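## Task

With r1, r2 or both, lift the stand's post four holes higher (15.2 cm) and lock it there with the spring pin, which is pulled out by its knob. While the pin is out the post must stay supported: letting it fall fails, and so does lowering it quickly, even if held. The wooden block must finish resting on the post's top plate. At the end every robot has let go and backed away, none has toppled or is left leaning, and nothing stays in place only because a robot is holding it.

## Robot and tools

Robots: r1 and r2 are identical Hello Robot Stretch 3 units. Each has a two-wheel drive base (0.33 m long, 0.34 m wide, with a passive omni wheel at the rear) and a lift carriage on a vertical mast. A telescoping arm sticks out of the robot's right side and ends in a wrist (yaw, pitch, roll) and a two-finger gripper. The base cannot move sideways, so to move the gripper forward you drive the base. Turning in place pivots about the point midway between the drive wheels, 0.05 m behind the front edge. With the arm retracted and the wrist folded, a turn sweeps a 0.28 m radius; an unfolded, level wrist reaches beyond that.

Frames: the base frame has its origin on the floor between the drive wheels, x ahead, y to the left, z up. hand_pose is reported in this frame, at the point where the closed fingertips meet. With all wrist joints at 0, that frame's x points up, y back along the arm toward the mast, and z toward the robot's rear. The odometry frame is the base frame as it was at the scene's start. base_odometry comes from wheel turns, so any slip is counted as travel. Heading is in radians, positive to the left, from -3.142 to 3.142. Each robot reports only in its own frames. Only images, lidar_m, wrist_depth_mm and head_depth_mm show where the robots are relative to each other.

execute_actions: {"actions": [one action] or []}, plus optional "cameras" (r1_head_camera, r1_nav_camera, r1_wrist_camera, r2_head_camera, r2_nav_camera, r2_wrist_camera, or "all"). If cameras is omitted, null or ["all"], you get every camera; [] gives none. The action is an object keyed "r1" and/or "r2". Each entry may hold "base", "joints" and "contact_limits", and all these motions start at the same moment.
- base holds exactly one key. translate_m is an offset in metres along the current heading, counted from where the base last reported itself, + forward, -1 to 1. rotate_rad is an in-place turn offset in radians, + counter-clockwise seen from above, -3.2 to 3.2.
- joints are absolute targets, one number per named joint. lift_m is 0 to 1.1 m (arm height on the mast). arm_m is 0 to 0.52 m of extension. wrist_yaw_rad is -1.345 to 4.42 (0 along the arm, + toward the front, 3.0 folded over the base). wrist_pitch_rad is -1.57 to 0.451 (0 level, negative tips the fingers down). wrist_roll_rad is -2.911 to 2.911 (0 means the fingers lie level, side by side). gripper_m is -0.089 to 0.179; larger is wider. The real fingertip gap is about 0.007 less when nearly closed and 0.025 less when wide open, and it is 0 below 0.007. head_pan_rad is -3.953 to 1.73 (0 forward, + left, -1.57 along the arm). head_tilt_rad is -1.53 to 0.419 (negative looks down). A joint counts as done within ±0.004 for lift, arm and gripper, ±0.02 for yaw, roll and head, and ±0.05 for pitch.
- contact_limits: {"arm_m": effort %, 1 to 100}. The arm stops (contact_stop) when its effort reaches that level, or its negative while retracting. The limit also caps the arm's holding force until the next action. Values above the maximum are cut down.
Any robot, base or joint you leave out may keep pushing toward its earlier target. An unknown key or an out-of-range value rejects the whole call. No action runs longer than 15 s. If a result reports a stop, the remaining calls in that same reply are skipped.

wait: {"seconds": 0 to 10}. It commands nothing and returns the state and images.
zoom_image: {"camera": name, "region": [x0, y0, x1, y1]}. Pixels are from the top-left of that camera's latest full image, at most 504x504.
finished_scene: {"scene": 1 or 2}. It ends the scene for good and reports success.

Results: base_status and joint_status can read done (for the base, the wheels turned the commanded amount), off_target (at rest away from the target, possibly still pushing), contact_stop, time_out or torque_fault. After the last three, the old target is dropped. A lift or arm that hits something firmly gets contact_stop and goes slack until you command it again; a heavy load on a slack lift can sink. A wrist servo pushed hard for several seconds shuts off for 10 s and goes limp. on_its_own lists things you did not command; "held at" is the target being held, not the actual position. motor_effort is in %, + toward higher joint values, with the peak in brackets. It has a fixed bias plus noise. Effort outside its rest range suggests pushing or carrying, and positive wheel effort drives forward. lidar_m gives 12 sectors of 30°: the 1st straight ahead, then counter-clockwise (4th left, 7th behind, 10th right). The rays lie in a plane 0.17 m above the floor, range 0.15 to 12 m, and "-" means nothing seen. Lidar misses clear objects and thin legs, and the robot's own body blocks some sectors. wrist_depth_mm is a 7x7 grid in mm (45 to 1000); head_depth_mm is the same (280 to 4000) for the sideways head image. base_tilt is in degrees, + for leaning forward or right, with a fixed bias of up to about 4°. turned_by_wheels and turned_by_imu give the turn since the previous result.

Speed: with lift_m < 0.30, arm_m < 0.03 and wrist_yaw_rad > 2.54, the base reaches 0.30 m/s and 1.9 rad/s; otherwise 0.10 m/s and 0.63 rad/s.

Gripper: to grip, command a value below the object's width. To release, command at least 0.02 above the value where the fingertips met the object. Nothing reports whether an object is actually held. Squeezing too hard makes the stall guard ease off, so re-command a different value to squeeze again.

Cautions: fold or unfold the wrist only with lift_m 0.32 to 0.95, pitch -0.4 and roll near 0; once folded, the lift may go down to 0.25. With yaw below -0.4, keep pitch at -0.5 or lower. If the arm pushes a rigid thing with the gripper above about 0.45 m, the robot can tip, and a second push after a contact_stop is worse. Never drive while gripping or pushing something fixed. If the robot tilts, reverse the last move in small steps, free the gripper and lower the lift to about 0.2. Robots must never press into each other: no line reports robot-to-robot contact, and creeping on after a touch is a hard press. Two robots' travel can differ by up to 2.5 cm per metre, which matters for a shared load. Keep the post supported whenever the pin is out, and lower it only slowly. Avoid drops, slips and slams. Loose objects may get brief nudges. The simulation keeps running while you think, and the robots hold their last command.

Each tool is called as name(argument=value, ...) on one line, values as JSON.

## Session

execute_actions(actions=[])

Scene clock: 0.00 s.
r1.base_odometry: x=+0.000 y=+0.000 heading=+0.000 (m, m, rad; r1's odometry frame)
r1.turned_by_wheels: +0.000 (rad since the last result)
r1.turned_by_imu: +0.000 (rad since the last result)
r1.base_tilt: forward=+2.2 right=-3.2 (deg)
r1.lidar_m: 2.95 2.52 3.49 1.93 1.23 1.12 1.13 1.38 1.26 1.27 1.56 3.08
r1.head_depth_mm: 2046 3206 - - - 3058 2097 / 2027 3132 - - - 3146 2142 / 2012 3096 - - - 3138 2160 / 1973 3074 - - - 2979 2183 / 1970 2972 - - - 3210 2179 / 1963 2937 - - - 3227 2196 / 1939 2940 - - - 3339 2220
r1.base_status: not commanded
r1.joint_positions: lift_m=+0.580 arm_m=+0.000 wrist_yaw_rad=+2.822 wrist_pitch_rad=-0.434 wrist_roll_rad=-0.012 gripper_m=+0.037 head_pan_rad=-0.003 head_tilt_rad=-0.018
r1.joint_status: not commanded
r1.motor_effort: left_wheel=+0 right_wheel=+0 lift_m=+26 arm_m=-1 wrist_yaw_rad=-1 wrist_pitch_rad=+5 wrist_roll_rad=+0 gripper_m=+0 head_pan_rad=+0 head_tilt_rad=+2 (%)
r1.hand_pose: x=+0.0486 y=+0.0659 z=+0.5888 quat_wxyz=(+0.260, +0.702, +0.042, +0.662) (m; r1's base frame)
r1.wrist_depth_mm: - - - - - - - / - - - - - - - / - - - - - - - / - - - - - - - / 954 - - - - - - / 820 - 817 852 875 863 894 / 725 - 752 760 745 763 771
r2.base_odometry: x=+0.000 y=+0.000 heading=+0.000 (m, m, rad; r2's odometry frame)
r2.turned_by_wheels: +0.000 (rad since the last result)
r2.turned_by_imu: +0.000 (rad since the last result)
r2.base_tilt: forward=+1.6 right=+0.3 (deg)
r2.lidar_m: 1.64 1.35 1.34 1.48 2.36 2.47 2.52 2.52 3.43 1.69 1.68 3.22
r2.head_depth_mm: 1833 2774 3375 3303 3258 2996 2162 / 1816 2564 2729 2715 2667 2646 2153 / 1823 2328 2313 2289 2286 2249 2121 / 1807 2014 2033 1989 1976 1969 1921 / 1713 1781 1769 1759 1742 1738 1724 / 1590 1596 1577 1571 1572 1563 1554 / 1446 1448 1429 1427 1416 1424 1401
r2.base_status: not commanded
r2.joint_positions: lift_m=+0.359 arm_m=+0.001 wrist_yaw_rad=+2.924 wrist_pitch_rad=-0.512 wrist_roll_rad=-0.012 gripper_m=+0.037 head_pan_rad=-0.012 head_tilt_rad=+0.014
r2.joint_status: not commanded
r2.motor_effort: left_wheel=+0 right_wheel=-1 lift_m=+26 arm_m=-1 wrist_yaw_rad=+0 wrist_pitch_rad=+5 wrist_roll_rad=+0 gripper_m=+0 head_pan_rad=+0 head_tilt_rad=+2 (%)
r2.hand_pose: x=+0.0245 y=+0.0602 z=+0.3511 quat_wxyz=(+0.252, +0.695, +0.105, +0.665) (m; r2's base frame)
r2.wrist_depth_mm: - - - - - - - / - - - - - - - / 909 - 882 881 875 869 846 / 742 - 746 730 724 708 707 / 638 614 646 629 632 613 611 / 560 557 - 552 541 534 533 / 495 - - 493 476 473 477
pictures: r1_head_camera (sideways: a quarter turn clockwise sets it upright), r1_nav_camera (sideways: a quarter turn counterclockwise sets it upright), r1_wrist_camera, r2_head_camera (sideways: a quarter turn clockwise sets it upright), r2_nav_camera (sideways: a quarter turn counterclockwise sets it upright), r2_wrist_camera
Images, in order (width x height): r1_head_camera 896x504, r1_nav_camera 672x504, r1_wrist_camera 644x364, r2_head_camera 896x504, r2_nav_camera 672x504, r2_wrist_camera 644x364.

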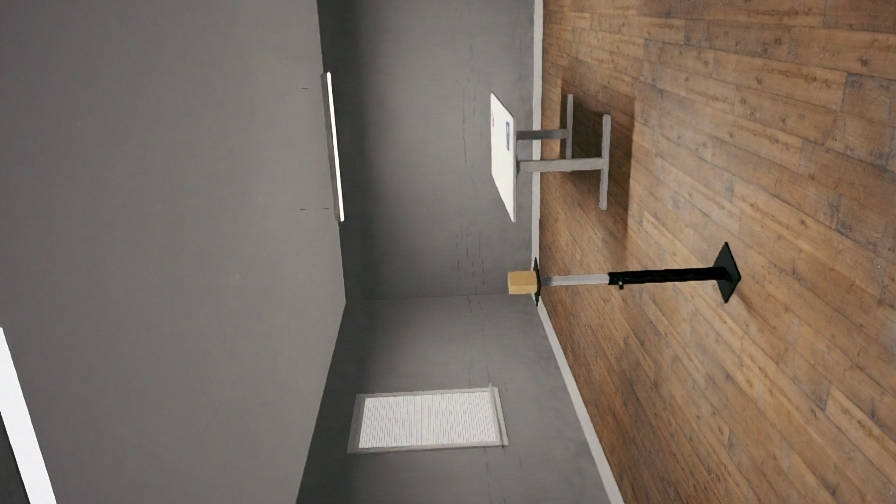

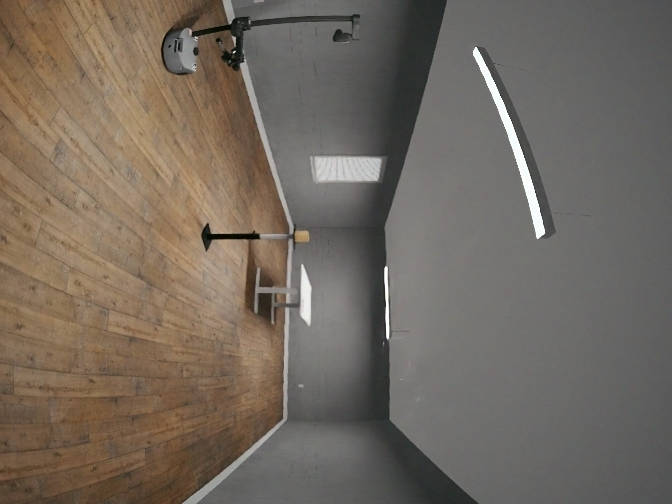

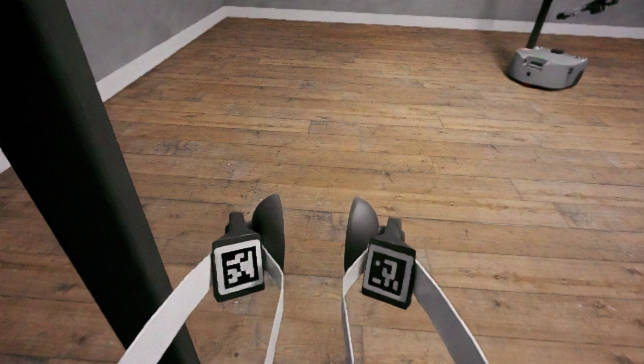

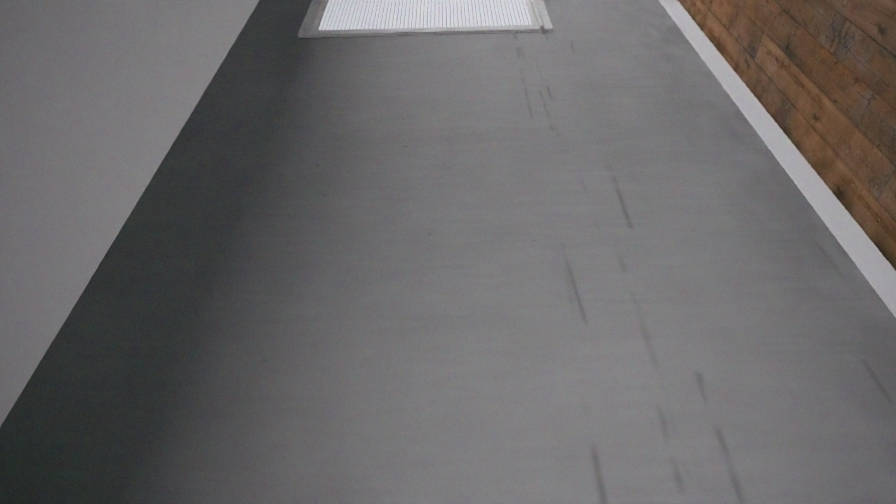

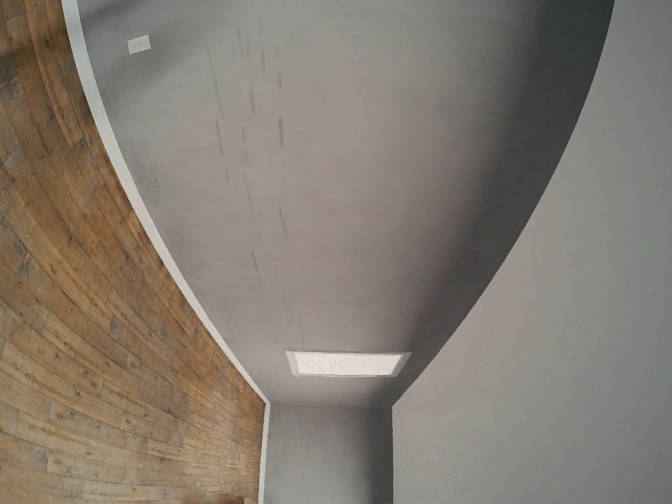

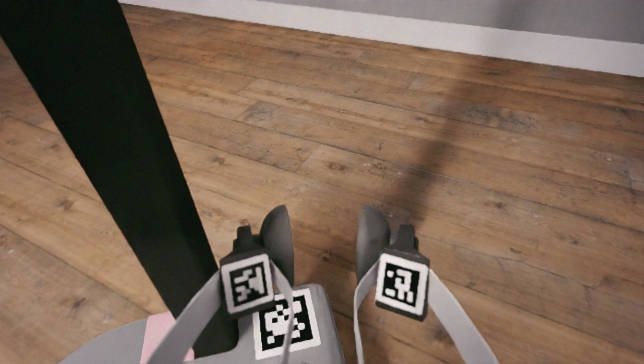

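zoom_image(camera="r1_head_camera", region=[490, 220, 760, 330])

execute_actions(actions=[{"r2": {"joints": {"head_pan_rad": -1.3, "head_tilt_rad": -0.4, "lift_m": 0.27}}, "r1": {"joints": {"lift_m": 0.27, "head_tilt_rad": -0.3}}}], cameras=["r1_head_camera", "r2_head_camera"])

Region (490, 220, 760, 330) of r1_head_camera's 896x504 image, scaled by 1.867, with more detail than that image has; it fills the top 205 rows of this view, and the rest is white.

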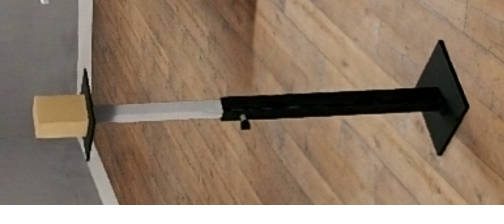

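Scene clock: 10.40 s.
r1.base_odometry: x=+0.000 y=+0.000 heading=+0.000 (m, m, rad; r1's odometry frame)
r1.turned_by_wheels: +0.000 (rad since the last result)
r1.turned_by_imu: +0.002 (rad since the last result)
r1.base_tilt: forward=+2.2 right=-3.2 (deg)
r1.lidar_m: 2.96 2.51 3.49 1.93 1.24 1.13 1.13 1.38 1.26 1.27 1.55 3.07
r1.head_depth_mm: - - - - 2610 1926 1496 / - - - - 2637 1928 1524 / - - - - 2676 1942 1517 / - - - - 2704 1954 1531 / - - - - 2737 1969 1534 / - - - - 2742 1995 1545 / - - - - 2793 2006 1555
r1.base_status: not commanded
r1.joint_positions: lift_m=+0.270 arm_m=+0.000 wrist_yaw_rad=+2.822 wrist_pitch_rad=-0.435 wrist_roll_rad=-0.012 gripper_m=+0.037 head_pan_rad=-0.003 head_tilt_rad=-0.296
r1.joint_status: all done
r1.motor_effort: left_wheel=+0(0) right_wheel=-1(1) lift_m=+22(25) arm_m=-1(1) wrist_yaw_rad=+0(0) wrist_pitch_rad=+5(5) wrist_roll_rad=+0(0) gripper_m=+0(1) head_pan_rad=+0(0) head_tilt_rad=-3(27) (%)
r1.hand_pose: x=+0.0486 y=+0.0659 z=+0.2791 quat_wxyz=(+0.260, +0.702, +0.042, +0.662) (m; r1's base frame)
r1.wrist_depth_mm: - - - - - - - / - - - - - - - / - 821 847 856 879 863 911 / - 655 650 690 664 699 715 / 538 553 558 558 564 578 589 / 478 - - 474 484 489 495 / - - - 417 421 424 430
r2.base_odometry: x=+0.000 y=+0.000 heading=+0.000 (m, m, rad; r2's odometry frame)
r2.turned_by_wheels: +0.000 (rad since the last result)
r2.turned_by_imu: +0.001 (rad since the last result)
r2.base_tilt: forward=+1.8 right=+0.2 (deg)
r2.lidar_m: 1.64 1.34 1.34 1.49 2.35 2.47 2.53 2.51 3.43 1.69 1.68 3.22
r2.head_depth_mm: 3792 3923 - 3271 2225 1676 1349 / - - - 3303 2219 1688 1348 / - - - 3353 2220 1701 1357 / - - - 3156 2161 1697 1359 / - - - 3441 2254 1698 1377 / - - - 3413 2281 1715 1375 / - - - 3452 2309 1717 1373
r2.base_status: not commanded
r2.joint_positions: lift_m=+0.271 arm_m=+0.001 wrist_yaw_rad=+2.924 wrist_pitch_rad=-0.512 wrist_roll_rad=-0.012 gripper_m=+0.037 head_pan_rad=-1.293 head_tilt_rad=-0.395
r2.joint_status: all done
r2.motor_effort: left_wheel=-1(1) right_wheel=+0(0) lift_m=+14(23) arm_m=-1(1) wrist_yaw_rad=+0(1) wrist_pitch_rad=+5(5) wrist_roll_rad=+0(0) gripper_m=+0(0) head_pan_rad=-4(34) head_tilt_rad=-3(32) (%)
r2.hand_pose: x=+0.0245 y=+0.0602 z=+0.2627 quat_wxyz=(+0.252, +0.695, +0.105, +0.665) (m; r2's base frame)
r2.wrist_depth_mm: - - - - - - - / 901 927 927 904 897 884 863 / 743 - 723 727 712 708 696 / 617 - 609 595 593 590 582 / 524 509 531 524 521 504 497 / 470 - - - 446 437 434 / - - - - 394 390 389
pictures: r1_head_camera (sideways: a quarter turn clockwise sets it upright), r2_head_camera (sideways: a quarter turn clockwise sets it upright)
Images, in order (width x height): r1_head_camera 896x504, r2_head_camera 896x504.

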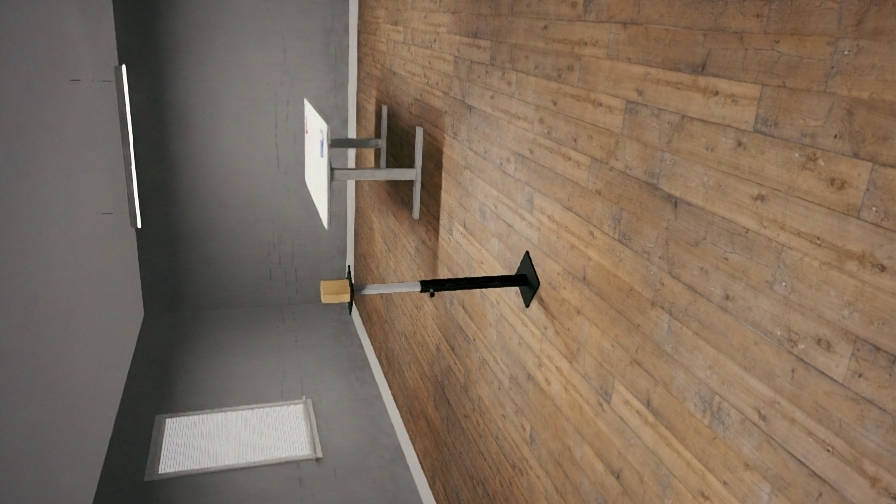

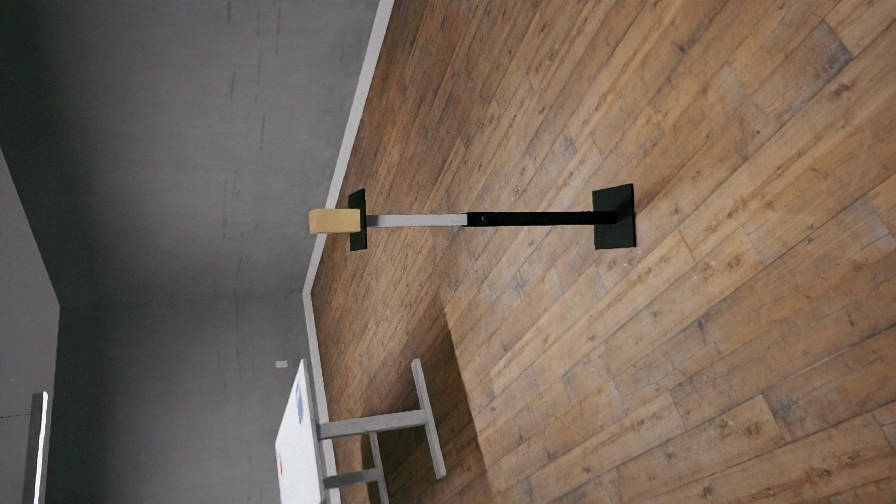

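zoom_image(camera="r2_head_camera", region=[300, 160, 650, 270])

Region (300, 160, 650, 270) of r2_head_camera's 896x504 image, scaled by 1.440, with more detail than that image has; it fills the top 158 rows of this view, and the rest is white.

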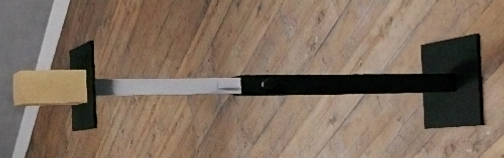

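execute_actions(actions=[{"r2": {"base": {"rotate_rad": -1.33}, "joints": {"head_pan_rad": 0.0}}, "r1": {"base": {"rotate_rad": -0.08}}}], cameras=[])

execute_actions(actions=[{"r2": {"base": {"translate_m": 0.95}, "joints": {"head_tilt_rad": -0.8}}, "r1": {"base": {"translate_m": 1.0}}}], cameras=["r2_head_camera"])

Scene clock: 90.57 s.
r1.base_odometry: x=+0.000 y=+0.000 heading=-0.080 (m, m, rad; r1's odometry frame)
r1.turned_by_wheels: -0.080 (rad since the last result)
r1.turned_by_imu: -0.077 (rad since the last result)
r1.base_tilt: forward=+2.2 right=-3.2 (deg)
r1.lidar_m: 2.95 2.51 3.49 2.18 1.29 1.12 1.13 1.32 1.26 1.26 1.48 2.56
r1.head_depth_mm: - - - - 2637 1913 1495 / - - - - 2654 1929 1517 / - - - - 2681 1936 1524 / - - - - 2699 1949 1526 / - - - - 2743 1967 1533 / - - - - 2717 1997 1554 / - - - - 2799 1992 1560
r1.base_status: done
r1.joint_positions: lift_m=+0.270 arm_m=+0.000 wrist_yaw_rad=+2.822 wrist_pitch_rad=-0.435 wrist_roll_rad=-0.012 gripper_m=+0.037 head_pan_rad=-0.003 head_tilt_rad=-0.297
r1.joint_status: not commanded
r1.motor_effort: left_wheel=+4(16) right_wheel=-3(8) lift_m=+23(22) arm_m=-1(1) wrist_yaw_rad=-1(1) wrist_pitch_rad=+5(5) wrist_roll_rad=+0(0) gripper_m=+0(0) head_pan_rad=+0(0) head_tilt_rad=-2(3) (%)
r1.hand_pose: x=+0.0486 y=+0.0659 z=+0.2791 quat_wxyz=(+0.260, +0.702, +0.042, +0.662) (m; r1's base frame)
r1.wrist_depth_mm: - - - - - - - / - - - - - - - / - 817 865 867 881 869 920 / - 669 664 684 696 693 699 / 523 551 565 563 577 573 589 / 478 - - 478 492 488 493 / - - - 416 422 427 434
r2.base_odometry: x=+0.000 y=+0.000 heading=-1.330 (m, m, rad; r2's odometry frame)
r2.turned_by_wheels: -1.330 (rad since the last result)
r2.turned_by_imu: -1.299 (rad since the last result)
r2.base_tilt: forward=+1.6 right=+0.2 (deg)
r2.lidar_m: 1.68 3.59 2.11 1.43 1.34 1.36 1.75 2.47 2.51 2.50 3.43 3.49
r2.head_depth_mm: 3628 3836 - 3259 2206 1674 1349 / - - - 3272 2225 1669 1358 / - - - 3304 2257 1683 1353 / - - - 3110 2136 1704 1366 / - - - 3401 2284 1713 1367 / - - - 3414 2285 1718 1368 / - - - 3452 2294 1717 1378
r2.base_status: done
r2.joint_positions: lift_m=+0.271 arm_m=+0.001 wrist_yaw_rad=+2.924 wrist_pitch_rad=-0.512 wrist_roll_rad=-0.012 gripper_m=+0.037 head_pan_rad=-0.007 head_tilt_rad=-0.395
r2.joint_status: all done
r2.motor_effort: left_wheel=+4(15) right_wheel=-3(7) lift_m=+15(15) arm_m=-1(0) wrist_yaw_rad=+0(0) wrist_pitch_rad=+5(5) wrist_roll_rad=+0(0) gripper_m=+1(0) head_pan_rad=+3(34) head_tilt_rad=-3(4) (%)
r2.hand_pose: x=+0.0245 y=+0.0601 z=+0.2627 quat_wxyz=(+0.252, +0.695, +0.105, +0.665) (m; r2's base frame)
r2.wrist_depth_mm: - - - - - - - / 913 932 922 906 897 888 861 / 748 - 737 726 716 714 699 / 615 - 600 600 589 586 581 / 523 507 531 527 524 503 499 / 473 - - - 442 438 437 / - - - - 389 389 387
pictures: none
No camera images: the call's "cameras" was empty. Leave "cameras" out to get every camera's image.

Scene clock: 95.57 s.
r1.base_odometry: x=+0.997 y=-0.080 heading=-0.080 (m, m, rad; r1's odometry frame)
r1.turned_by_wheels: +0.000 (rad since the last result)
r1.turned_by_imu: +0.004 (rad since the last result)
r1.base_tilt: forward=+2.2 right=-3.2 (deg)
r1.lidar_m: 1.98 1.74 3.21 3.21 2.37 2.08 2.08 1.76 1.54 1.54 1.79 3.24
r1.head_depth_mm: - - - - 2632 1921 1499 / - - - - 2625 1905 1511 / - - - - 2661 1948 1514 / - - - - 2737 1943 1534 / - - - - 2729 1974 1539 / - - - 3818 2612 1978 1552 / - - - - 2786 1995 1559
r1.base_status: done
r1.joint_positions: lift_m=+0.270 arm_m=+0.000 wrist_yaw_rad=+2.822 wrist_pitch_rad=-0.435 wrist_roll_rad=-0.012 gripper_m=+0.037 head_pan_rad=-0.003 head_tilt_rad=-0.297
r1.joint_status: not commanded
r1.motor_effort: left_wheel=+4(16) right_wheel=-3(7) lift_m=+23(22) arm_m=+0(1) wrist_yaw_rad=-1(1) wrist_pitch_rad=+5(5) wrist_roll_rad=+0(0) gripper_m=+0(0) head_pan_rad=+0(1) head_tilt_rad=-2(2) (%)
r1.hand_pose: x=+0.0486 y=+0.0659 z=+0.2791 quat_wxyz=(+0.261, +0.702, +0.042, +0.662) (m; r1's base frame)
r1.wrist_depth_mm: - - - - - - - / - - - - - - - / - 816 866 855 879 900 909 / - 652 677 694 676 688 707 / 522 557 561 571 565 574 580 / 477 - - 482 481 488 490 / - - - 419 414 425 432
r2.base_odometry: x=+0.227 y=-0.923 heading=-1.330 (m, m, rad; r2's odometry frame)
r2.turned_by_wheels: +0.000 (rad since the last result)
r2.turned_by_imu: +0.006 (rad since the last result)
r2.base_tilt: forward=+1.6 right=+0.2 (deg)
r2.lidar_m: 0.73 2.69 2.97 2.02 1.89 1.92 2.47 3.25 3.31 1.74 2.87 2.94
r2.head_depth_mm: 3065 2931 2209 1766 1473 1266 1109 / 3487 2979 2232 1788 1479 1276 1120 / 3829 2972 2161 1799 1482 1278 1118 / - 731 823 1697 1462 1277 1123 / - 3051 2198 1805 1504 1288 1130 / - 3071 2306 1832 1514 1292 1134 / - 3100 2305 1828 1520 1303 1135
r2.base_status: done
r2.joint_positions: lift_m=+0.271 arm_m=+0.001 wrist_yaw_rad=+2.924 wrist_pitch_rad=-0.512 wrist_roll_rad=-0.012 gripper_m=+0.037 head_pan_rad=-0.007 head_tilt_rad=-0.791
r2.joint_status: all done
r2.motor_effort: left_wheel=+3(15) right_wheel=-2(5) lift_m=+14(15) arm_m=-1(0) wrist_yaw_rad=+0(0) wrist_pitch_rad=+5(5) wrist_roll_rad=+0(0) gripper_m=+0(0) head_pan_rad=+3(2) head_tilt_rad=-5(37) (%)
r2.hand_pose: x=+0.0245 y=+0.0601 z=+0.2627 quat_wxyz=(+0.252, +0.695, +0.105, +0.665) (m; r2's base frame)
r2.wrist_depth_mm: - - - - - - - / 912 947 930 909 898 872 881 / 749 - 739 725 709 698 699 / 611 - 606 601 597 586 584 / 520 505 534 522 520 496 499 / 468 - - - 444 437 433 / - - - - 390 391 388
pictures: r2_head_camera (sideways: a quarter turn clockwise sets it upright)
Images, in order (width x height): r2_head_camera 896x504.

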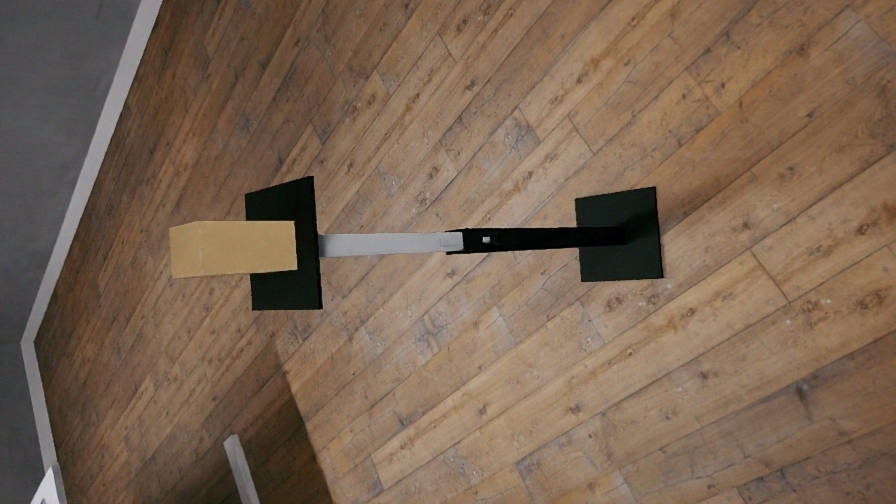

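execute_actions(actions=[{"r2": {"base": {"rotate_rad": 1.63}, "joints": {"head_pan_rad": -1.57}}, "r1": {"base": {"translate_m": 1.0}, "joints": {"head_pan_rad": 0.3, "head_tilt_rad": -0.7}}}], cameras=["r1_head_camera", "r2_head_camera"])

Scene clock: 118.17 s.
r1.base_odometry: x=+1.994 y=-0.159 heading=-0.080 (m, m, rad; r1's odometry frame)
r1.turned_by_wheels: +0.000 (rad since the last result)
r1.turned_by_imu: +0.005 (rad since the last result)
r1.base_tilt: forward=+2.2 right=-3.2 (deg)
r1.lidar_m: 2.89 1.01 1.05 2.94 3.44 3.03 3.02 2.08 1.80 1.80 2.14 3.85
r1.head_depth_mm: - 3589 2540 1963 1612 1355 1173 / - 3644 2556 1971 1626 1359 1180 / - 3632 2581 2003 1614 1366 1175 / - 3686 2482 2012 1576 1370 1183 / - 991 1174 1953 1630 1381 1189 / 3629 3720 2661 2030 1649 1385 1188 / 3294 3443 2682 2048 1657 1384 1199
r1.base_status: done
r1.joint_positions: lift_m=+0.270 arm_m=+0.000 wrist_yaw_rad=+2.822 wrist_pitch_rad=-0.435 wrist_roll_rad=-0.012 gripper_m=+0.037 head_pan_rad=+0.293 head_tilt_rad=-0.692
r1.joint_status: all done
r1.motor_effort: left_wheel=+4(15) right_wheel=-3(6) lift_m=+22(22) arm_m=+0(1) wrist_yaw_rad=+0(0) wrist_pitch_rad=+5(4) wrist_roll_rad=+0(0) gripper_m=+0(1) head_pan_rad=+5(32) head_tilt_rad=-5(34) (%)
r1.hand_pose: x=+0.0486 y=+0.0659 z=+0.2791 quat_wxyz=(+0.261, +0.702, +0.042, +0.662) (m; r1's base frame)
r1.wrist_depth_mm: - - - - - - - / - - - 941 974 - - / - 831 833 853 898 893 915 / - 664 671 683 685 707 715 / 532 558 563 568 581 579 588 / 474 - - 481 478 493 499 / - - - 417 414 423 427
r2.base_odometry: x=+0.227 y=-0.923 heading=+0.300 (m, m, rad; r2's odometry frame)
r2.turned_by_wheels: +1.630 (rad since the last result)
r2.turned_by_imu: +1.594 (rad since the last result)
r2.base_tilt: forward=+1.5 right=+0.2 (deg)
r2.lidar_m: 1.98 1.89 1.93 2.56 3.27 3.35 0.98 0.98 2.97 0.73 2.69 2.83
r2.head_depth_mm: 3313 2950 2205 1793 1478 1274 1111 / 3652 2960 2214 1789 1481 1271 1119 / - 2726 870 1756 1457 1284 1128 / - 3010 2114 1799 1476 1286 1143 / - 3057 2257 1827 1502 1297 1130 / - 3076 2294 1828 1522 1295 1130 / 3901 2951 2312 1829 1525 1304 1138
r2.base_status: done
r2.joint_positions: lift_m=+0.271 arm_m=+0.002 wrist_yaw_rad=+2.924 wrist_pitch_rad=-0.512 wrist_roll_rad=-0.012 gripper_m=+0.037 head_pan_rad=-1.563 head_tilt_rad=-0.791
r2.joint_status: all done
r2.motor_effort: left_wheel=-5(13) right_wheel=+2(8) lift_m=+15(15) arm_m=-1(1) wrist_yaw_rad=+0(0) wrist_pitch_rad=+5(5) wrist_roll_rad=+0(0) gripper_m=+0(1) head_pan_rad=-3(32) head_tilt_rad=-5(5) (%)
r2.hand_pose: x=+0.0245 y=+0.0601 z=+0.2627 quat_wxyz=(+0.252, +0.695, +0.105, +0.665) (m; r2's base frame)
r2.wrist_depth_mm: - - - - - - - / 910 925 934 910 895 891 864 / 750 - 729 728 717 709 689 / 610 - 606 600 590 583 590 / 526 501 529 526 521 494 499 / 470 - - - 445 437 434 / - - - - 391 391 390
pictures: r1_head_camera (sideways: a quarter turn clockwise sets it upright), r2_head_camera (sideways: a quarter turn clockwise sets it upright)
Images, in order (width x height): r1_head_camera 896x504, r2_head_camera 896x504.

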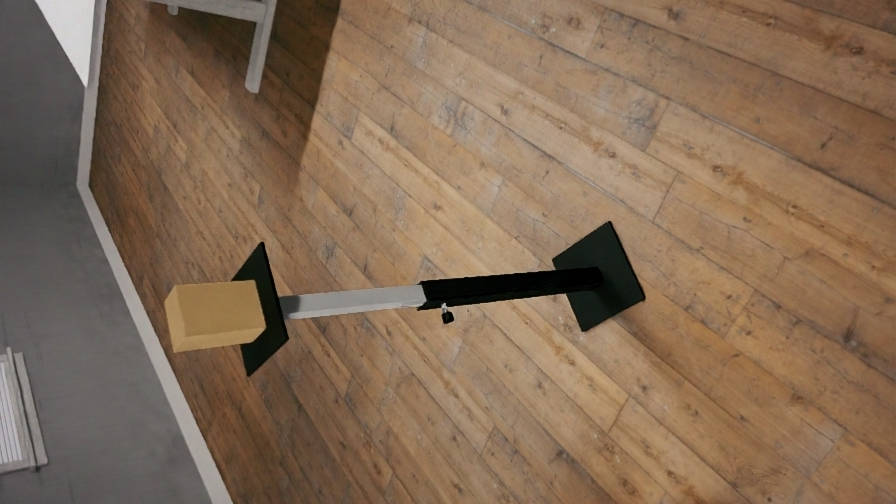

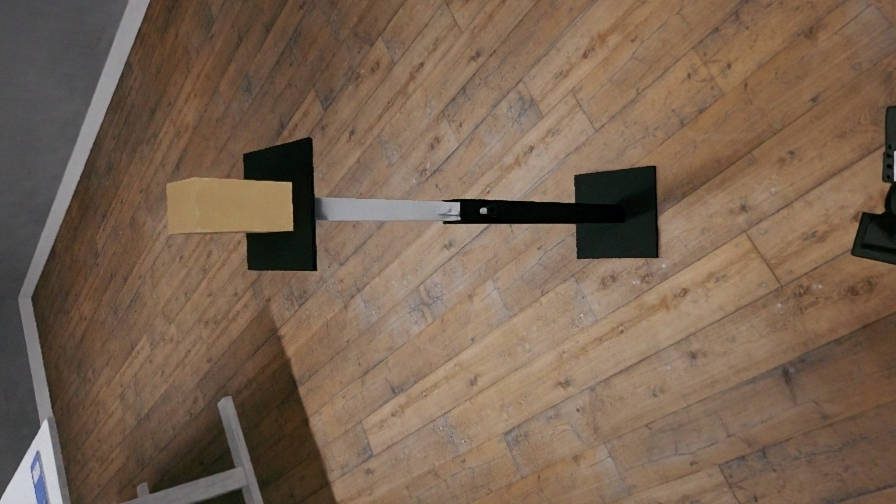

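execute_actions(actions=[{"r2": {"joints": {"lift_m": 0.41, "wrist_pitch_rad": -0.4}}, "r1": {"base": {"translate_m": 0.52}}}], cameras=[])

execute_actions(actions=[{"r2": {"joints": {"wrist_yaw_rad": 0.0, "gripper_m": 0.09}}, "r1": {"base": {"rotate_rad": 2.36}, "joints": {"head_pan_rad": -1.57, "head_tilt_rad": -0.85}}}], cameras=[])

execute_actions(actions=[{"r2": {"joints": {"wrist_pitch_rad": 0.0, "arm_m": 0.1}}, "r1": {"joints": {"lift_m": 0.5, "wrist_pitch_rad": -0.4}}}], cameras=["r1_head_camera", "r2_head_camera", "r2_wrist_camera"])

Scene clock: 165.40 s.
r1.base_odometry: x=+2.512 y=-0.200 heading=-0.079 (m, m, rad; r1's odometry frame)
r1.turned_by_wheels: +0.000 (rad since the last result)
r1.turned_by_imu: +0.003 (rad since the last result)
r1.base_tilt: forward=+2.2 right=-3.2 (deg)
r1.lidar_m: 2.39 0.56 2.79 0.93 3.28 3.51 3.53 2.24 1.94 1.97 2.31 4.16
r1.head_depth_mm: - 3402 2439 1970 1609 1348 1168 / - 3597 2545 1981 1617 1359 1173 / - 3668 2568 1987 1619 1369 1176 / - 3726 2595 2008 1621 1365 1180 / 3980 3768 2618 2013 1630 1375 1175 / 3478 3584 2645 1951 1653 1029 1160 / 3116 3281 2686 612 1576 1383 1194
r1.base_status: done
r1.joint_positions: lift_m=+0.270 arm_m=+0.000 wrist_yaw_rad=+2.822 wrist_pitch_rad=-0.435 wrist_roll_rad=-0.012 gripper_m=+0.037 head_pan_rad=+0.293 head_tilt_rad=-0.692
r1.joint_status: not commanded
r1.motor_effort: left_wheel=+4(15) right_wheel=-3(5) lift_m=+22(22) arm_m=+0(1) wrist_yaw_rad=-1(0) wrist_pitch_rad=+4(5) wrist_roll_rad=+0(0) gripper_m=+0(0) head_pan_rad=+4(4) head_tilt_rad=-5(5) (%)
r1.hand_pose: x=+0.0486 y=+0.0659 z=+0.2791 quat_wxyz=(+0.261, +0.702, +0.042, +0.662) (m; r1's base frame)
r1.wrist_depth_mm: - - - - - - - / - 733 822 - - - - / - 787 819 873 902 851 949 / - 671 667 675 667 671 716 / 520 555 554 557 580 584 587 / 474 - - 470 489 486 488 / - - - 421 416 424 423
r2.base_odometry: x=+0.227 y=-0.923 heading=+0.300 (m, m, rad; r2's odometry frame)
r2.turned_by_wheels: +0.000 (rad since the last result)
r2.turned_by_imu: +0.001 (rad since the last result)
r2.base_tilt: forward=+1.6 right=+0.2 (deg)
r2.lidar_m: 1.98 1.89 1.93 2.57 3.27 3.35 3.07 0.81 0.81 0.73 2.69 2.83
r2.head_depth_mm: 3287 2968 2217 1778 1488 1273 1107 / 3667 2978 2240 1781 1504 1274 1138 / - 2724 872 1740 1464 1278 1139 / - 3007 2110 1803 1468 1287 1149 / - 3061 2278 1813 1512 1287 1129 / - 3056 2282 1824 1521 1300 1132 / 3906 2988 2322 1836 1513 1300 1136
r2.base_status: not commanded
r2.joint_positions: lift_m=+0.409 arm_m=+0.002 wrist_yaw_rad=+2.924 wrist_pitch_rad=-0.421 wrist_roll_rad=-0.012 gripper_m=+0.037 head_pan_rad=-1.563 head_tilt_rad=-0.791
r2.joint_status: all done
r2.motor_effort: left_wheel=-5(5) right_wheel=+2(2) lift_m=+36(37) arm_m=-1(1) wrist_yaw_rad=+1(0) wrist_pitch_rad=+8(9) wrist_roll_rad=+0(0) gripper_m=+1(0) head_pan_rad=-2(3) head_tilt_rad=-5(5) (%)
r2.hand_pose: x=+0.0271 y=+0.0723 z=+0.4215 quat_wxyz=(+0.222, +0.699, +0.073, +0.676) (m; r2's base frame)
r2.wrist_depth_mm: - - - - - - - / - - - - - - - / - - - - - - - / 945 - 936 939 906 902 891 / 788 - 800 766 772 756 747 / 668 660 - 651 653 640 645 / 581 582 574 572 570 564 559
pictures: none
No camera images: the call's "cameras" was empty. Leave "cameras" out to get every camera's image.

Scene clock: 168.10 s.
r1.base_odometry: x=+2.512 y=-0.200 heading=+2.280 (m, m, rad; r1's odometry frame)
r1.turned_by_wheels: +2.360 (rad since the last result)
r1.turned_by_imu: +2.329 (rad since the last result)
r1.base_tilt: forward=+2.2 right=-3.3 (deg)
r1.lidar_m: 3.63 3.51 2.74 2.01 1.98 2.05 2.85 2.39 3.89 0.56 0.94 0.93
r1.head_depth_mm: 3264 2581 2034 1700 1445 1260 1123 / 3122 2582 1996 1691 1450 1267 1130 / 3029 2588 619 1622 1396 1264 1141 / 2850 2627 657 1722 1464 1270 1149 / 2708 2610 2078 1719 1466 1283 1135 / 2581 2631 2094 1720 1486 1282 1140 / 2461 2589 2117 1743 1450 1280 1131
r1.base_status: done
r1.joint_positions: lift_m=+0.270 arm_m=+0.000 wrist_yaw_rad=+2.822 wrist_pitch_rad=-0.435 wrist_roll_rad=-0.012 gripper_m=+0.037 head_pan_rad=-1.563 head_tilt_rad=-0.840
r1.joint_status: all done
r1.motor_effort: left_wheel=-4(13) right_wheel=+2(10) lift_m=+22(22) arm_m=-1(1) wrist_yaw_rad=+0(0) wrist_pitch_rad=+4(5) wrist_roll_rad=+0(0) gripper_m=+1(0) head_pan_rad=-4(50) head_tilt_rad=-6(23) (%)
r1.hand_pose: x=+0.0486 y=+0.0658 z=+0.2791 quat_wxyz=(+0.261, +0.702, +0.042, +0.662) (m; r1's base frame)
r1.wrist_depth_mm: - - - - - - - / - - - - - - - / - 826 834 852 905 894 904 / - 658 656 686 683 706 725 / 531 547 576 553 570 566 592 / 474 - - 469 482 495 494 / - - - 414 419 423 422
r2.base_odometry: x=+0.227 y=-0.923 heading=+0.300 (m, m, rad; r2's odometry frame)
r2.turned_by_wheels: +0.000 (rad since the last result)
r2.turned_by_imu: +0.000 (rad since the last result)
r2.base_tilt: forward=+1.7 right=+0.1 (deg)
r2.lidar_m: 1.99 1.89 1.94 2.56 3.28 3.36 3.07 2.87 0.93 0.73 2.69 2.81
r2.head_depth_mm: 3280 2955 2223 1768 1409 1272 1115 / 3644 3013 2245 1784 1486 1274 1140 / - 2729 872 1740 1459 1279 1137 / - 2997 2104 1802 1481 1289 1123 / - 3071 2250 1806 1509 1292 1126 / - 3102 2271 1825 1513 1294 1132 / 3974 2958 2309 1840 1526 1300 1132
r2.base_status: not commanded
r2.joint_positions: lift_m=+0.409 arm_m=+0.002 wrist_yaw_rad=+0.003 wrist_pitch_rad=-0.421 wrist_roll_rad=-0.012 gripper_m=+0.090 head_pan_rad=-1.563 head_tilt_rad=-0.791
r2.joint_status: all done
r2.motor_effort: left_wheel=-5(5) right_wheel=+2(3) lift_m=+36(36) arm_m=-1(1) wrist_yaw_rad=-3(2) wrist_pitch_rad=+8(8) wrist_roll_rad=+0(0) gripper_m=+0(86) head_pan_rad=-3(3) head_tilt_rad=-5(5) (%)
r2.hand_pose: x=-0.0209 y=-0.3705 z=+0.4215 quat_wxyz=(+0.696, +0.150, -0.687, -0.146) (m; r2's base frame)
r2.wrist_depth_mm: - - - - - - - / - - - - - - - / - - - - - - 801 / 952 944 919 889 894 801 632 / 786 783 799 726 778 729 603 / 660 673 659 644 642 647 634 / 575 575 575 570 570 568 565
pictures: none
No camera images: the call's "cameras" was empty. Leave "cameras" out to get every camera's image.

Scene clock: 171.03 s.
r1.base_odometry: x=+2.512 y=-0.200 heading=+2.280 (m, m, rad; r1's odometry frame)
r1.turned_by_wheels: +0.000 (rad since the last result)
r1.turned_by_imu: +0.001 (rad since the last result)
r1.base_tilt: forward=+2.2 right=-3.2 (deg)
r1.lidar_m: 3.63 3.50 2.74 2.01 1.98 2.05 2.85 2.39 3.90 0.57 0.94 0.93
r1.head_depth_mm: 3295 2520 2036 1698 1446 1264 1140 / 3151 2600 1996 1692 1451 1271 1171 / 3055 2583 620 1621 1399 1263 1162 / 2868 2602 658 1711 1470 1265 1174 / 2721 2623 2072 1723 1469 1282 1133 / 2593 2654 2084 1728 1470 1288 1139 / 2452 2618 2104 1722 1443 1287 1139
r1.base_status: not commanded
r1.joint_positions: lift_m=+0.500 arm_m=+0.000 wrist_yaw_rad=+2.822 wrist_pitch_rad=-0.423 wrist_roll_rad=-0.012 gripper_m=+0.037 head_pan_rad=-1.563 head_tilt_rad=-0.840
r1.joint_status: all done
r1.motor_effort: left_wheel=-4(5) right_wheel=+2(3) lift_m=+28(27) arm_m=-1(1) wrist_yaw_rad=+0(1) wrist_pitch_rad=+8(9) wrist_roll_rad=+0(0) gripper_m=+0(1) head_pan_rad=-4(4) head_tilt_rad=-6(6) (%)
r1.hand_pose: x=+0.0491 y=+0.0673 z=+0.5114 quat_wxyz=(+0.257, +0.702, +0.038, +0.663) (m; r1's base frame)
r1.wrist_depth_mm: - - - - - - - / - - - - - - - / - - - - - - - / - - - - - - - / 859 889 885 913 913 939 927 / 743 - 720 758 780 787 800 / 639 - 669 663 674 685 682
r2.base_odometry: x=+0.227 y=-0.923 heading=+0.300 (m, m, rad; r2's odometry frame)
r2.turned_by_wheels: +0.000 (rad since the last result)
r2.turned_by_imu: +0.000 (rad since the last result)
r2.base_tilt: forward=+1.6 right=+0.2 (deg)
r2.lidar_m: 1.98 1.89 1.94 2.57 3.27 3.33 3.05 2.87 0.93 0.73 2.68 2.82
r2.head_depth_mm: 3267 2954 2229 1775 1412 1277 1110 / 3710 2958 2230 1794 1490 1297 - / - 2728 874 1752 1461 1332 1080 / - 3037 2106 1803 1470 1283 1122 / - 3053 2277 1812 1508 1292 1126 / - 3074 2294 1837 1513 1300 1136 / 3884 2971 2316 1836 1530 1302 1138
r2.base_status: not commanded
r2.joint_positions: lift_m=+0.409 arm_m=+0.100 wrist_yaw_rad=+0.002 wrist_pitch_rad=-0.025 wrist_roll_rad=-0.012 gripper_m=+0.090 head_pan_rad=-1.563 head_tilt_rad=-0.791
r2.joint_status: all done
r2.motor_effort: left_wheel=-5(5) right_wheel=+2(2) lift_m=+36(36) arm_m=+7(7) wrist_yaw_rad=-3(3) wrist_pitch_rad=+9(9) wrist_roll_rad=+0(0) gripper_m=+0(0) head_pan_rad=-3(3) head_tilt_rad=-5(6) (%)
r2.hand_pose: x=-0.0210 y=-0.5001 z=+0.5177 quat_wxyz=(+0.711, +0.010, -0.703, -0.008) (m; r2's base frame)
r2.wrist_depth_mm: - - - - - - - / - - - - - - - / - - - - - - - / - - - - - - - / - - - - - - - / - - - - - - - / 908 883 893 842 859 866 629
pictures: r1_head_camera (sideways: a quarter turn clockwise sets it upright), r2_head_camera (sideways: a quarter turn clockwise sets it upright), r2_wrist_camera
Images, in order (width x height): r1_head_camera 896x504, r2_head_camera 896x504, r2_wrist_camera 644x364.

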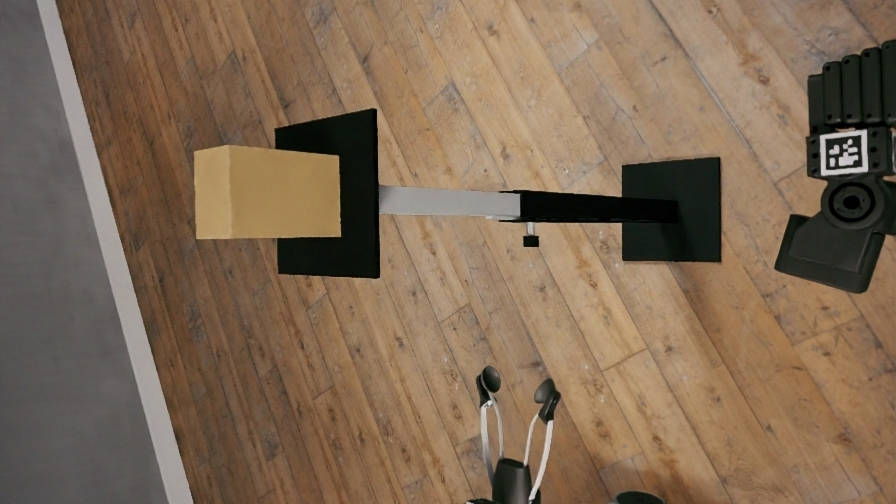

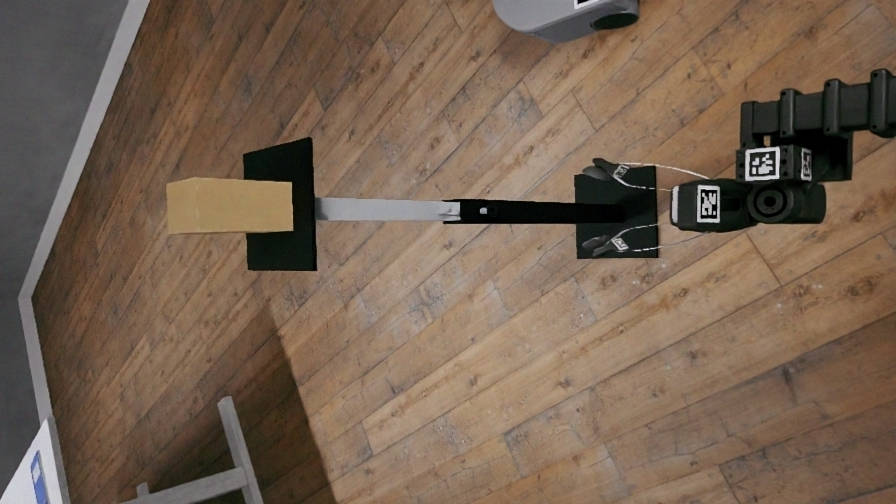

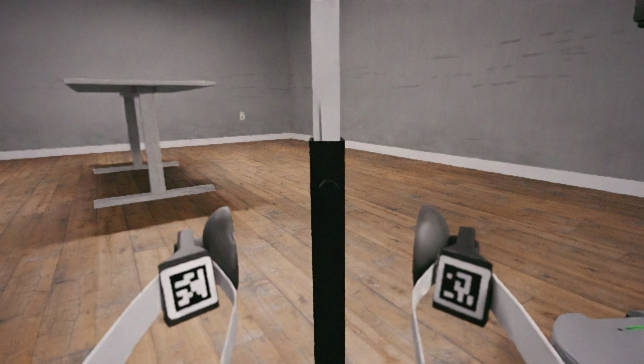

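execute_actions(actions=[{"r2": {"joints": {"arm_m": 0.2, "lift_m": 0.40}}, "r1": {"joints": {"lift_m": 0.66, "wrist_yaw_rad": 0.0, "gripper_m": 0.11}}}], cameras=[])

execute_actions(actions=[{"r1": {"joints": {"wrist_pitch_rad": 0.03}}}], cameras=["r1_head_camera", "r2_head_camera", "r1_wrist_camera", "r2_wrist_camera"])

Scene clock: 187.77 s.
r1.base_odometry: x=+2.512 y=-0.200 heading=+2.280 (m, m, rad; r1's odometry frame)
r1.turned_by_wheels: +0.000 (rad since the last result)
r1.turned_by_imu: +0.001 (rad since the last result)
r1.base_tilt: forward=+2.2 right=-3.2 (deg)
r1.lidar_m: 3.62 3.51 2.74 2.01 1.98 2.05 2.85 2.39 3.91 0.57 0.94 0.93
r1.head_depth_mm: 3284 2575 2052 1700 1446 1280 - / 3191 2580 1977 1705 1445 1282 - / 3061 2608 619 1627 1415 1293 - / 2887 2624 657 1710 1465 1272 1131 / 2707 2615 2088 1720 1445 1282 1139 / 2556 2648 2095 1732 1455 1290 1134 / 2463 2613 2103 1737 1424 1289 1142
r1.base_status: not commanded
r1.joint_positions: lift_m=+0.660 arm_m=+0.000 wrist_yaw_rad=+0.004 wrist_pitch_rad=-0.422 wrist_roll_rad=-0.012 gripper_m=+0.110 head_pan_rad=-1.563 head_tilt_rad=-0.840
r1.joint_status: all done
r1.motor_effort: left_wheel=-4(4) right_wheel=+3(3) lift_m=+28(29) arm_m=+0(1) wrist_yaw_rad=-6(7) wrist_pitch_rad=+7(8) wrist_roll_rad=+0(0) gripper_m=+0(82) head_pan_rad=-4(4) head_tilt_rad=-6(6) (%)
r1.hand_pose: x=-0.0207 y=-0.3690 z=+0.6715 quat_wxyz=(+0.696, +0.151, -0.687, -0.146) (m; r1's base frame)
r1.wrist_depth_mm: - - - - - - - / - - - - - - - / 413 - - - - - - / 440 - - - - - - / - - - - - - - / 921 - 954 956 987 - - / 679 816 847 831 855 864 860
r2.base_odometry: x=+0.227 y=-0.923 heading=+0.300 (m, m, rad; r2's odometry frame)
r2.turned_by_wheels: +0.000 (rad since the last result)
r2.turned_by_imu: +0.001 (rad since the last result)
r2.base_tilt: forward=+1.5 right=+0.2 (deg)
r2.lidar_m: 1.99 1.89 1.94 2.57 3.26 3.36 3.06 2.87 0.93 0.73 2.68 2.82
r2.head_depth_mm: 3289 2946 2212 1764 1413 1275 1112 / 3655 2958 2234 1781 1488 1299 1135 / - 2725 871 1733 1465 - 1121 / - 3033 2105 1809 1455 1279 1123 / - 3040 2284 1814 1502 1284 1125 / - 3085 2301 1829 1506 1296 1125 / 3903 2925 2302 1836 1525 1303 1139
r2.base_status: not commanded
r2.joint_positions: lift_m=+0.401 arm_m=+0.200 wrist_yaw_rad=+0.002 wrist_pitch_rad=-0.024 wrist_roll_rad=-0.012 gripper_m=+0.090 head_pan_rad=-1.563 head_tilt_rad=-0.791
r2.joint_status: all done
r2.motor_effort: left_wheel=-5(5) right_wheel=+2(2) lift_m=+15(37) arm_m=+7(7) wrist_yaw_rad=-2(2) wrist_pitch_rad=+9(9) wrist_roll_rad=+0(0) gripper_m=+1(1) head_pan_rad=-3(3) head_tilt_rad=-5(5) (%)
r2.hand_pose: x=-0.0210 y=-0.6001 z=+0.5089 quat_wxyz=(+0.711, +0.010, -0.703, -0.008) (m; r2's base frame)
r2.wrist_depth_mm: - - - - - - - / - - - - - - - / - - - - - - - / - - - 297 - - - / - - - 309 - - - / - - - 320 - - - / 877 876 871 335 848 850 839
pictures: none
No camera images: the call's "cameras" was empty. Leave "cameras" out to get every camera's image.

Scene clock: 188.83 s.
r1.base_odometry: x=+2.512 y=-0.200 heading=+2.280 (m, m, rad; r1's odometry frame)
r1.turned_by_wheels: +0.000 (rad since the last result)
r1.turned_by_imu: +0.000 (rad since the last result)
r1.base_tilt: forward=+2.2 right=-3.2 (deg)
r1.lidar_m: 3.64 3.51 2.74 2.01 1.98 2.05 2.85 2.38 3.91 0.57 0.94 0.92
r1.head_depth_mm: 3328 2574 2033 1684 1445 1283 - / 3197 2605 1981 1697 1452 1289 - / 3054 2596 619 1636 1361 1285 - / 2861 2612 656 1712 1463 1269 1126 / 2729 2640 2081 1718 1445 1277 1126 / 2584 2661 2101 1726 1439 1281 1136 / 2462 2594 2101 1751 1421 1287 1144
r1.base_status: not commanded
r1.joint_positions: lift_m=+0.660 arm_m=+0.000 wrist_yaw_rad=+0.004 wrist_pitch_rad=+0.003 wrist_roll_rad=-0.012 gripper_m=+0.110 head_pan_rad=-1.563 head_tilt_rad=-0.840
r1.joint_status: all done
r1.motor_effort: left_wheel=-4(4) right_wheel=+3(3) lift_m=+28(27) arm_m=-1(1) wrist_yaw_rad=-5(6) wrist_pitch_rad=+9(9) wrist_roll_rad=+0(0) gripper_m=+1(0) head_pan_rad=-5(4) head_tilt_rad=-6(6) (%)
r1.hand_pose: x=-0.0205 y=-0.4015 z=+0.7751 quat_wxyz=(+0.712, +0.001, -0.703, +0.002) (m; r1's base frame)
r1.wrist_depth_mm: - - - 296 - - - / - - - 305 370 - - / - - - - - - - / - - - - - - - / - - - - - - - / - - - - - - - / 424 - - - - - -
r2.base_odometry: x=+0.227 y=-0.923 heading=+0.300 (m, m, rad; r2's odometry frame)
r2.turned_by_wheels: +0.000 (rad since the last result)
r2.turned_by_imu: +0.000 (rad since the last result)
r2.base_tilt: forward=+1.6 right=+0.1 (deg)
r2.lidar_m: 1.98 1.89 1.93 2.57 3.26 3.36 3.07 2.87 0.92 0.73 2.69 2.83
r2.head_depth_mm: 3311 2937 2202 1783 1412 1269 1112 / 3691 2967 2225 1791 1486 1306 1139 / - 2742 872 1746 1453 - 1120 / - 3024 2122 1802 1459 1285 1125 / - 3057 2277 1811 1514 1294 1129 / - 3095 2296 1840 1519 1303 1135 / 3901 2949 2296 1829 1519 1300 1131
r2.base_status: not commanded
r2.joint_positions: lift_m=+0.401 arm_m=+0.200 wrist_yaw_rad=+0.002 wrist_pitch_rad=-0.024 wrist_roll_rad=-0.012 gripper_m=+0.090 head_pan_rad=-1.563 head_tilt_rad=-0.791
r2.joint_status: not commanded
r2.motor_effort: left_wheel=-5(5) right_wheel=+2(3) lift_m=+14(15) arm_m=+7(7) wrist_yaw_rad=-2(2) wrist_pitch_rad=+9(9) wrist_roll_rad=+0(0) gripper_m=+0(1) head_pan_rad=-3(3) head_tilt_rad=-5(6) (%)
r2.hand_pose: x=-0.0210 y=-0.6001 z=+0.5089 quat_wxyz=(+0.711, +0.010, -0.703, -0.008) (m; r2's base frame)
r2.wrist_depth_mm: - - - - - - - / - - - - - - - / - - - - - - - / - - - 299 - - - / - - - 309 - - - / - - - 320 - - - / 869 854 865 332 854 854 856
pictures: r1_head_camera (sideways: a quarter turn clockwise sets it upright), r1_wrist_camera, r2_head_camera (sideways: a quarter turn clockwise sets it upright), r2_wrist_camera
Images, in order (width x height): r1_head_camera 896x504, r1_wrist_camera 644x364, r2_head_camera 896x504, r2_wrist_camera 644x364.

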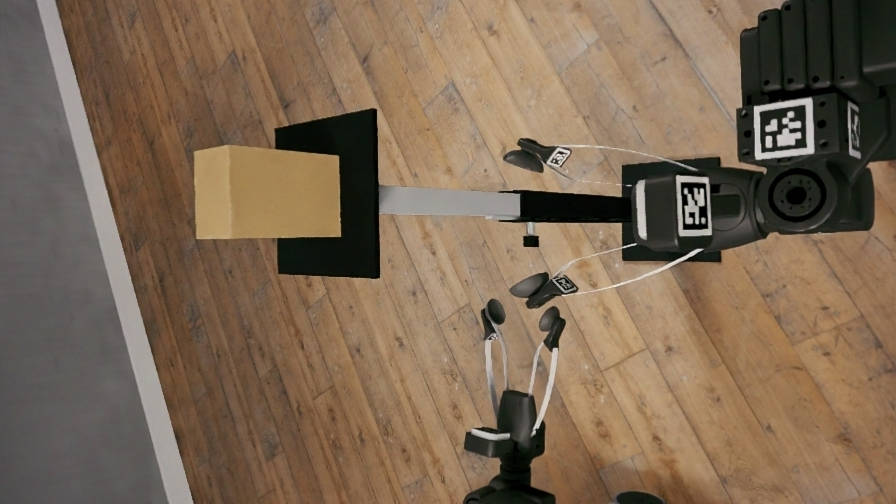

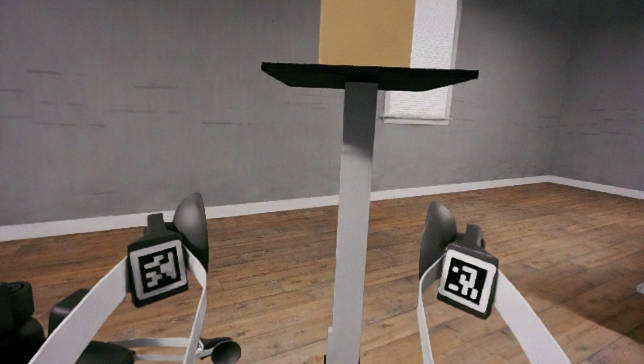

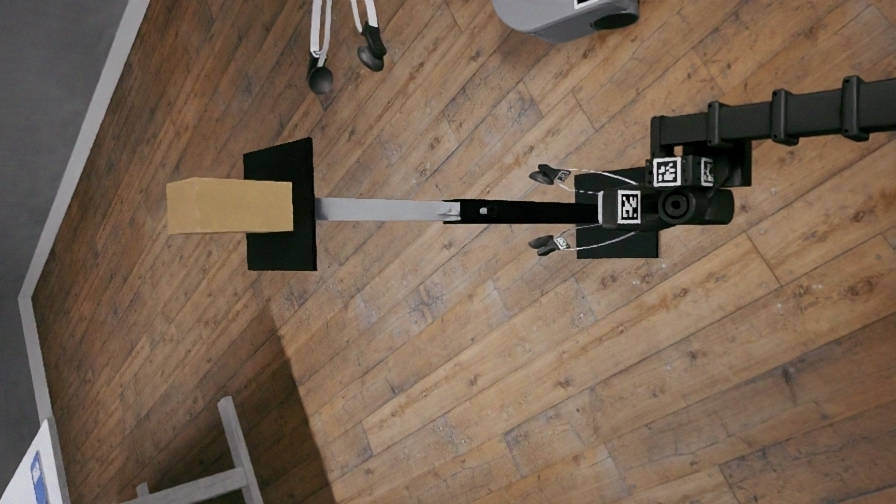

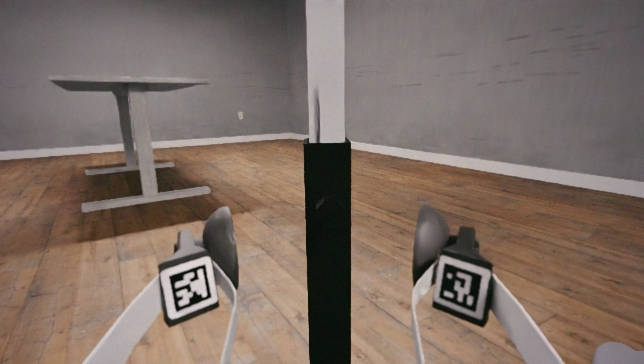

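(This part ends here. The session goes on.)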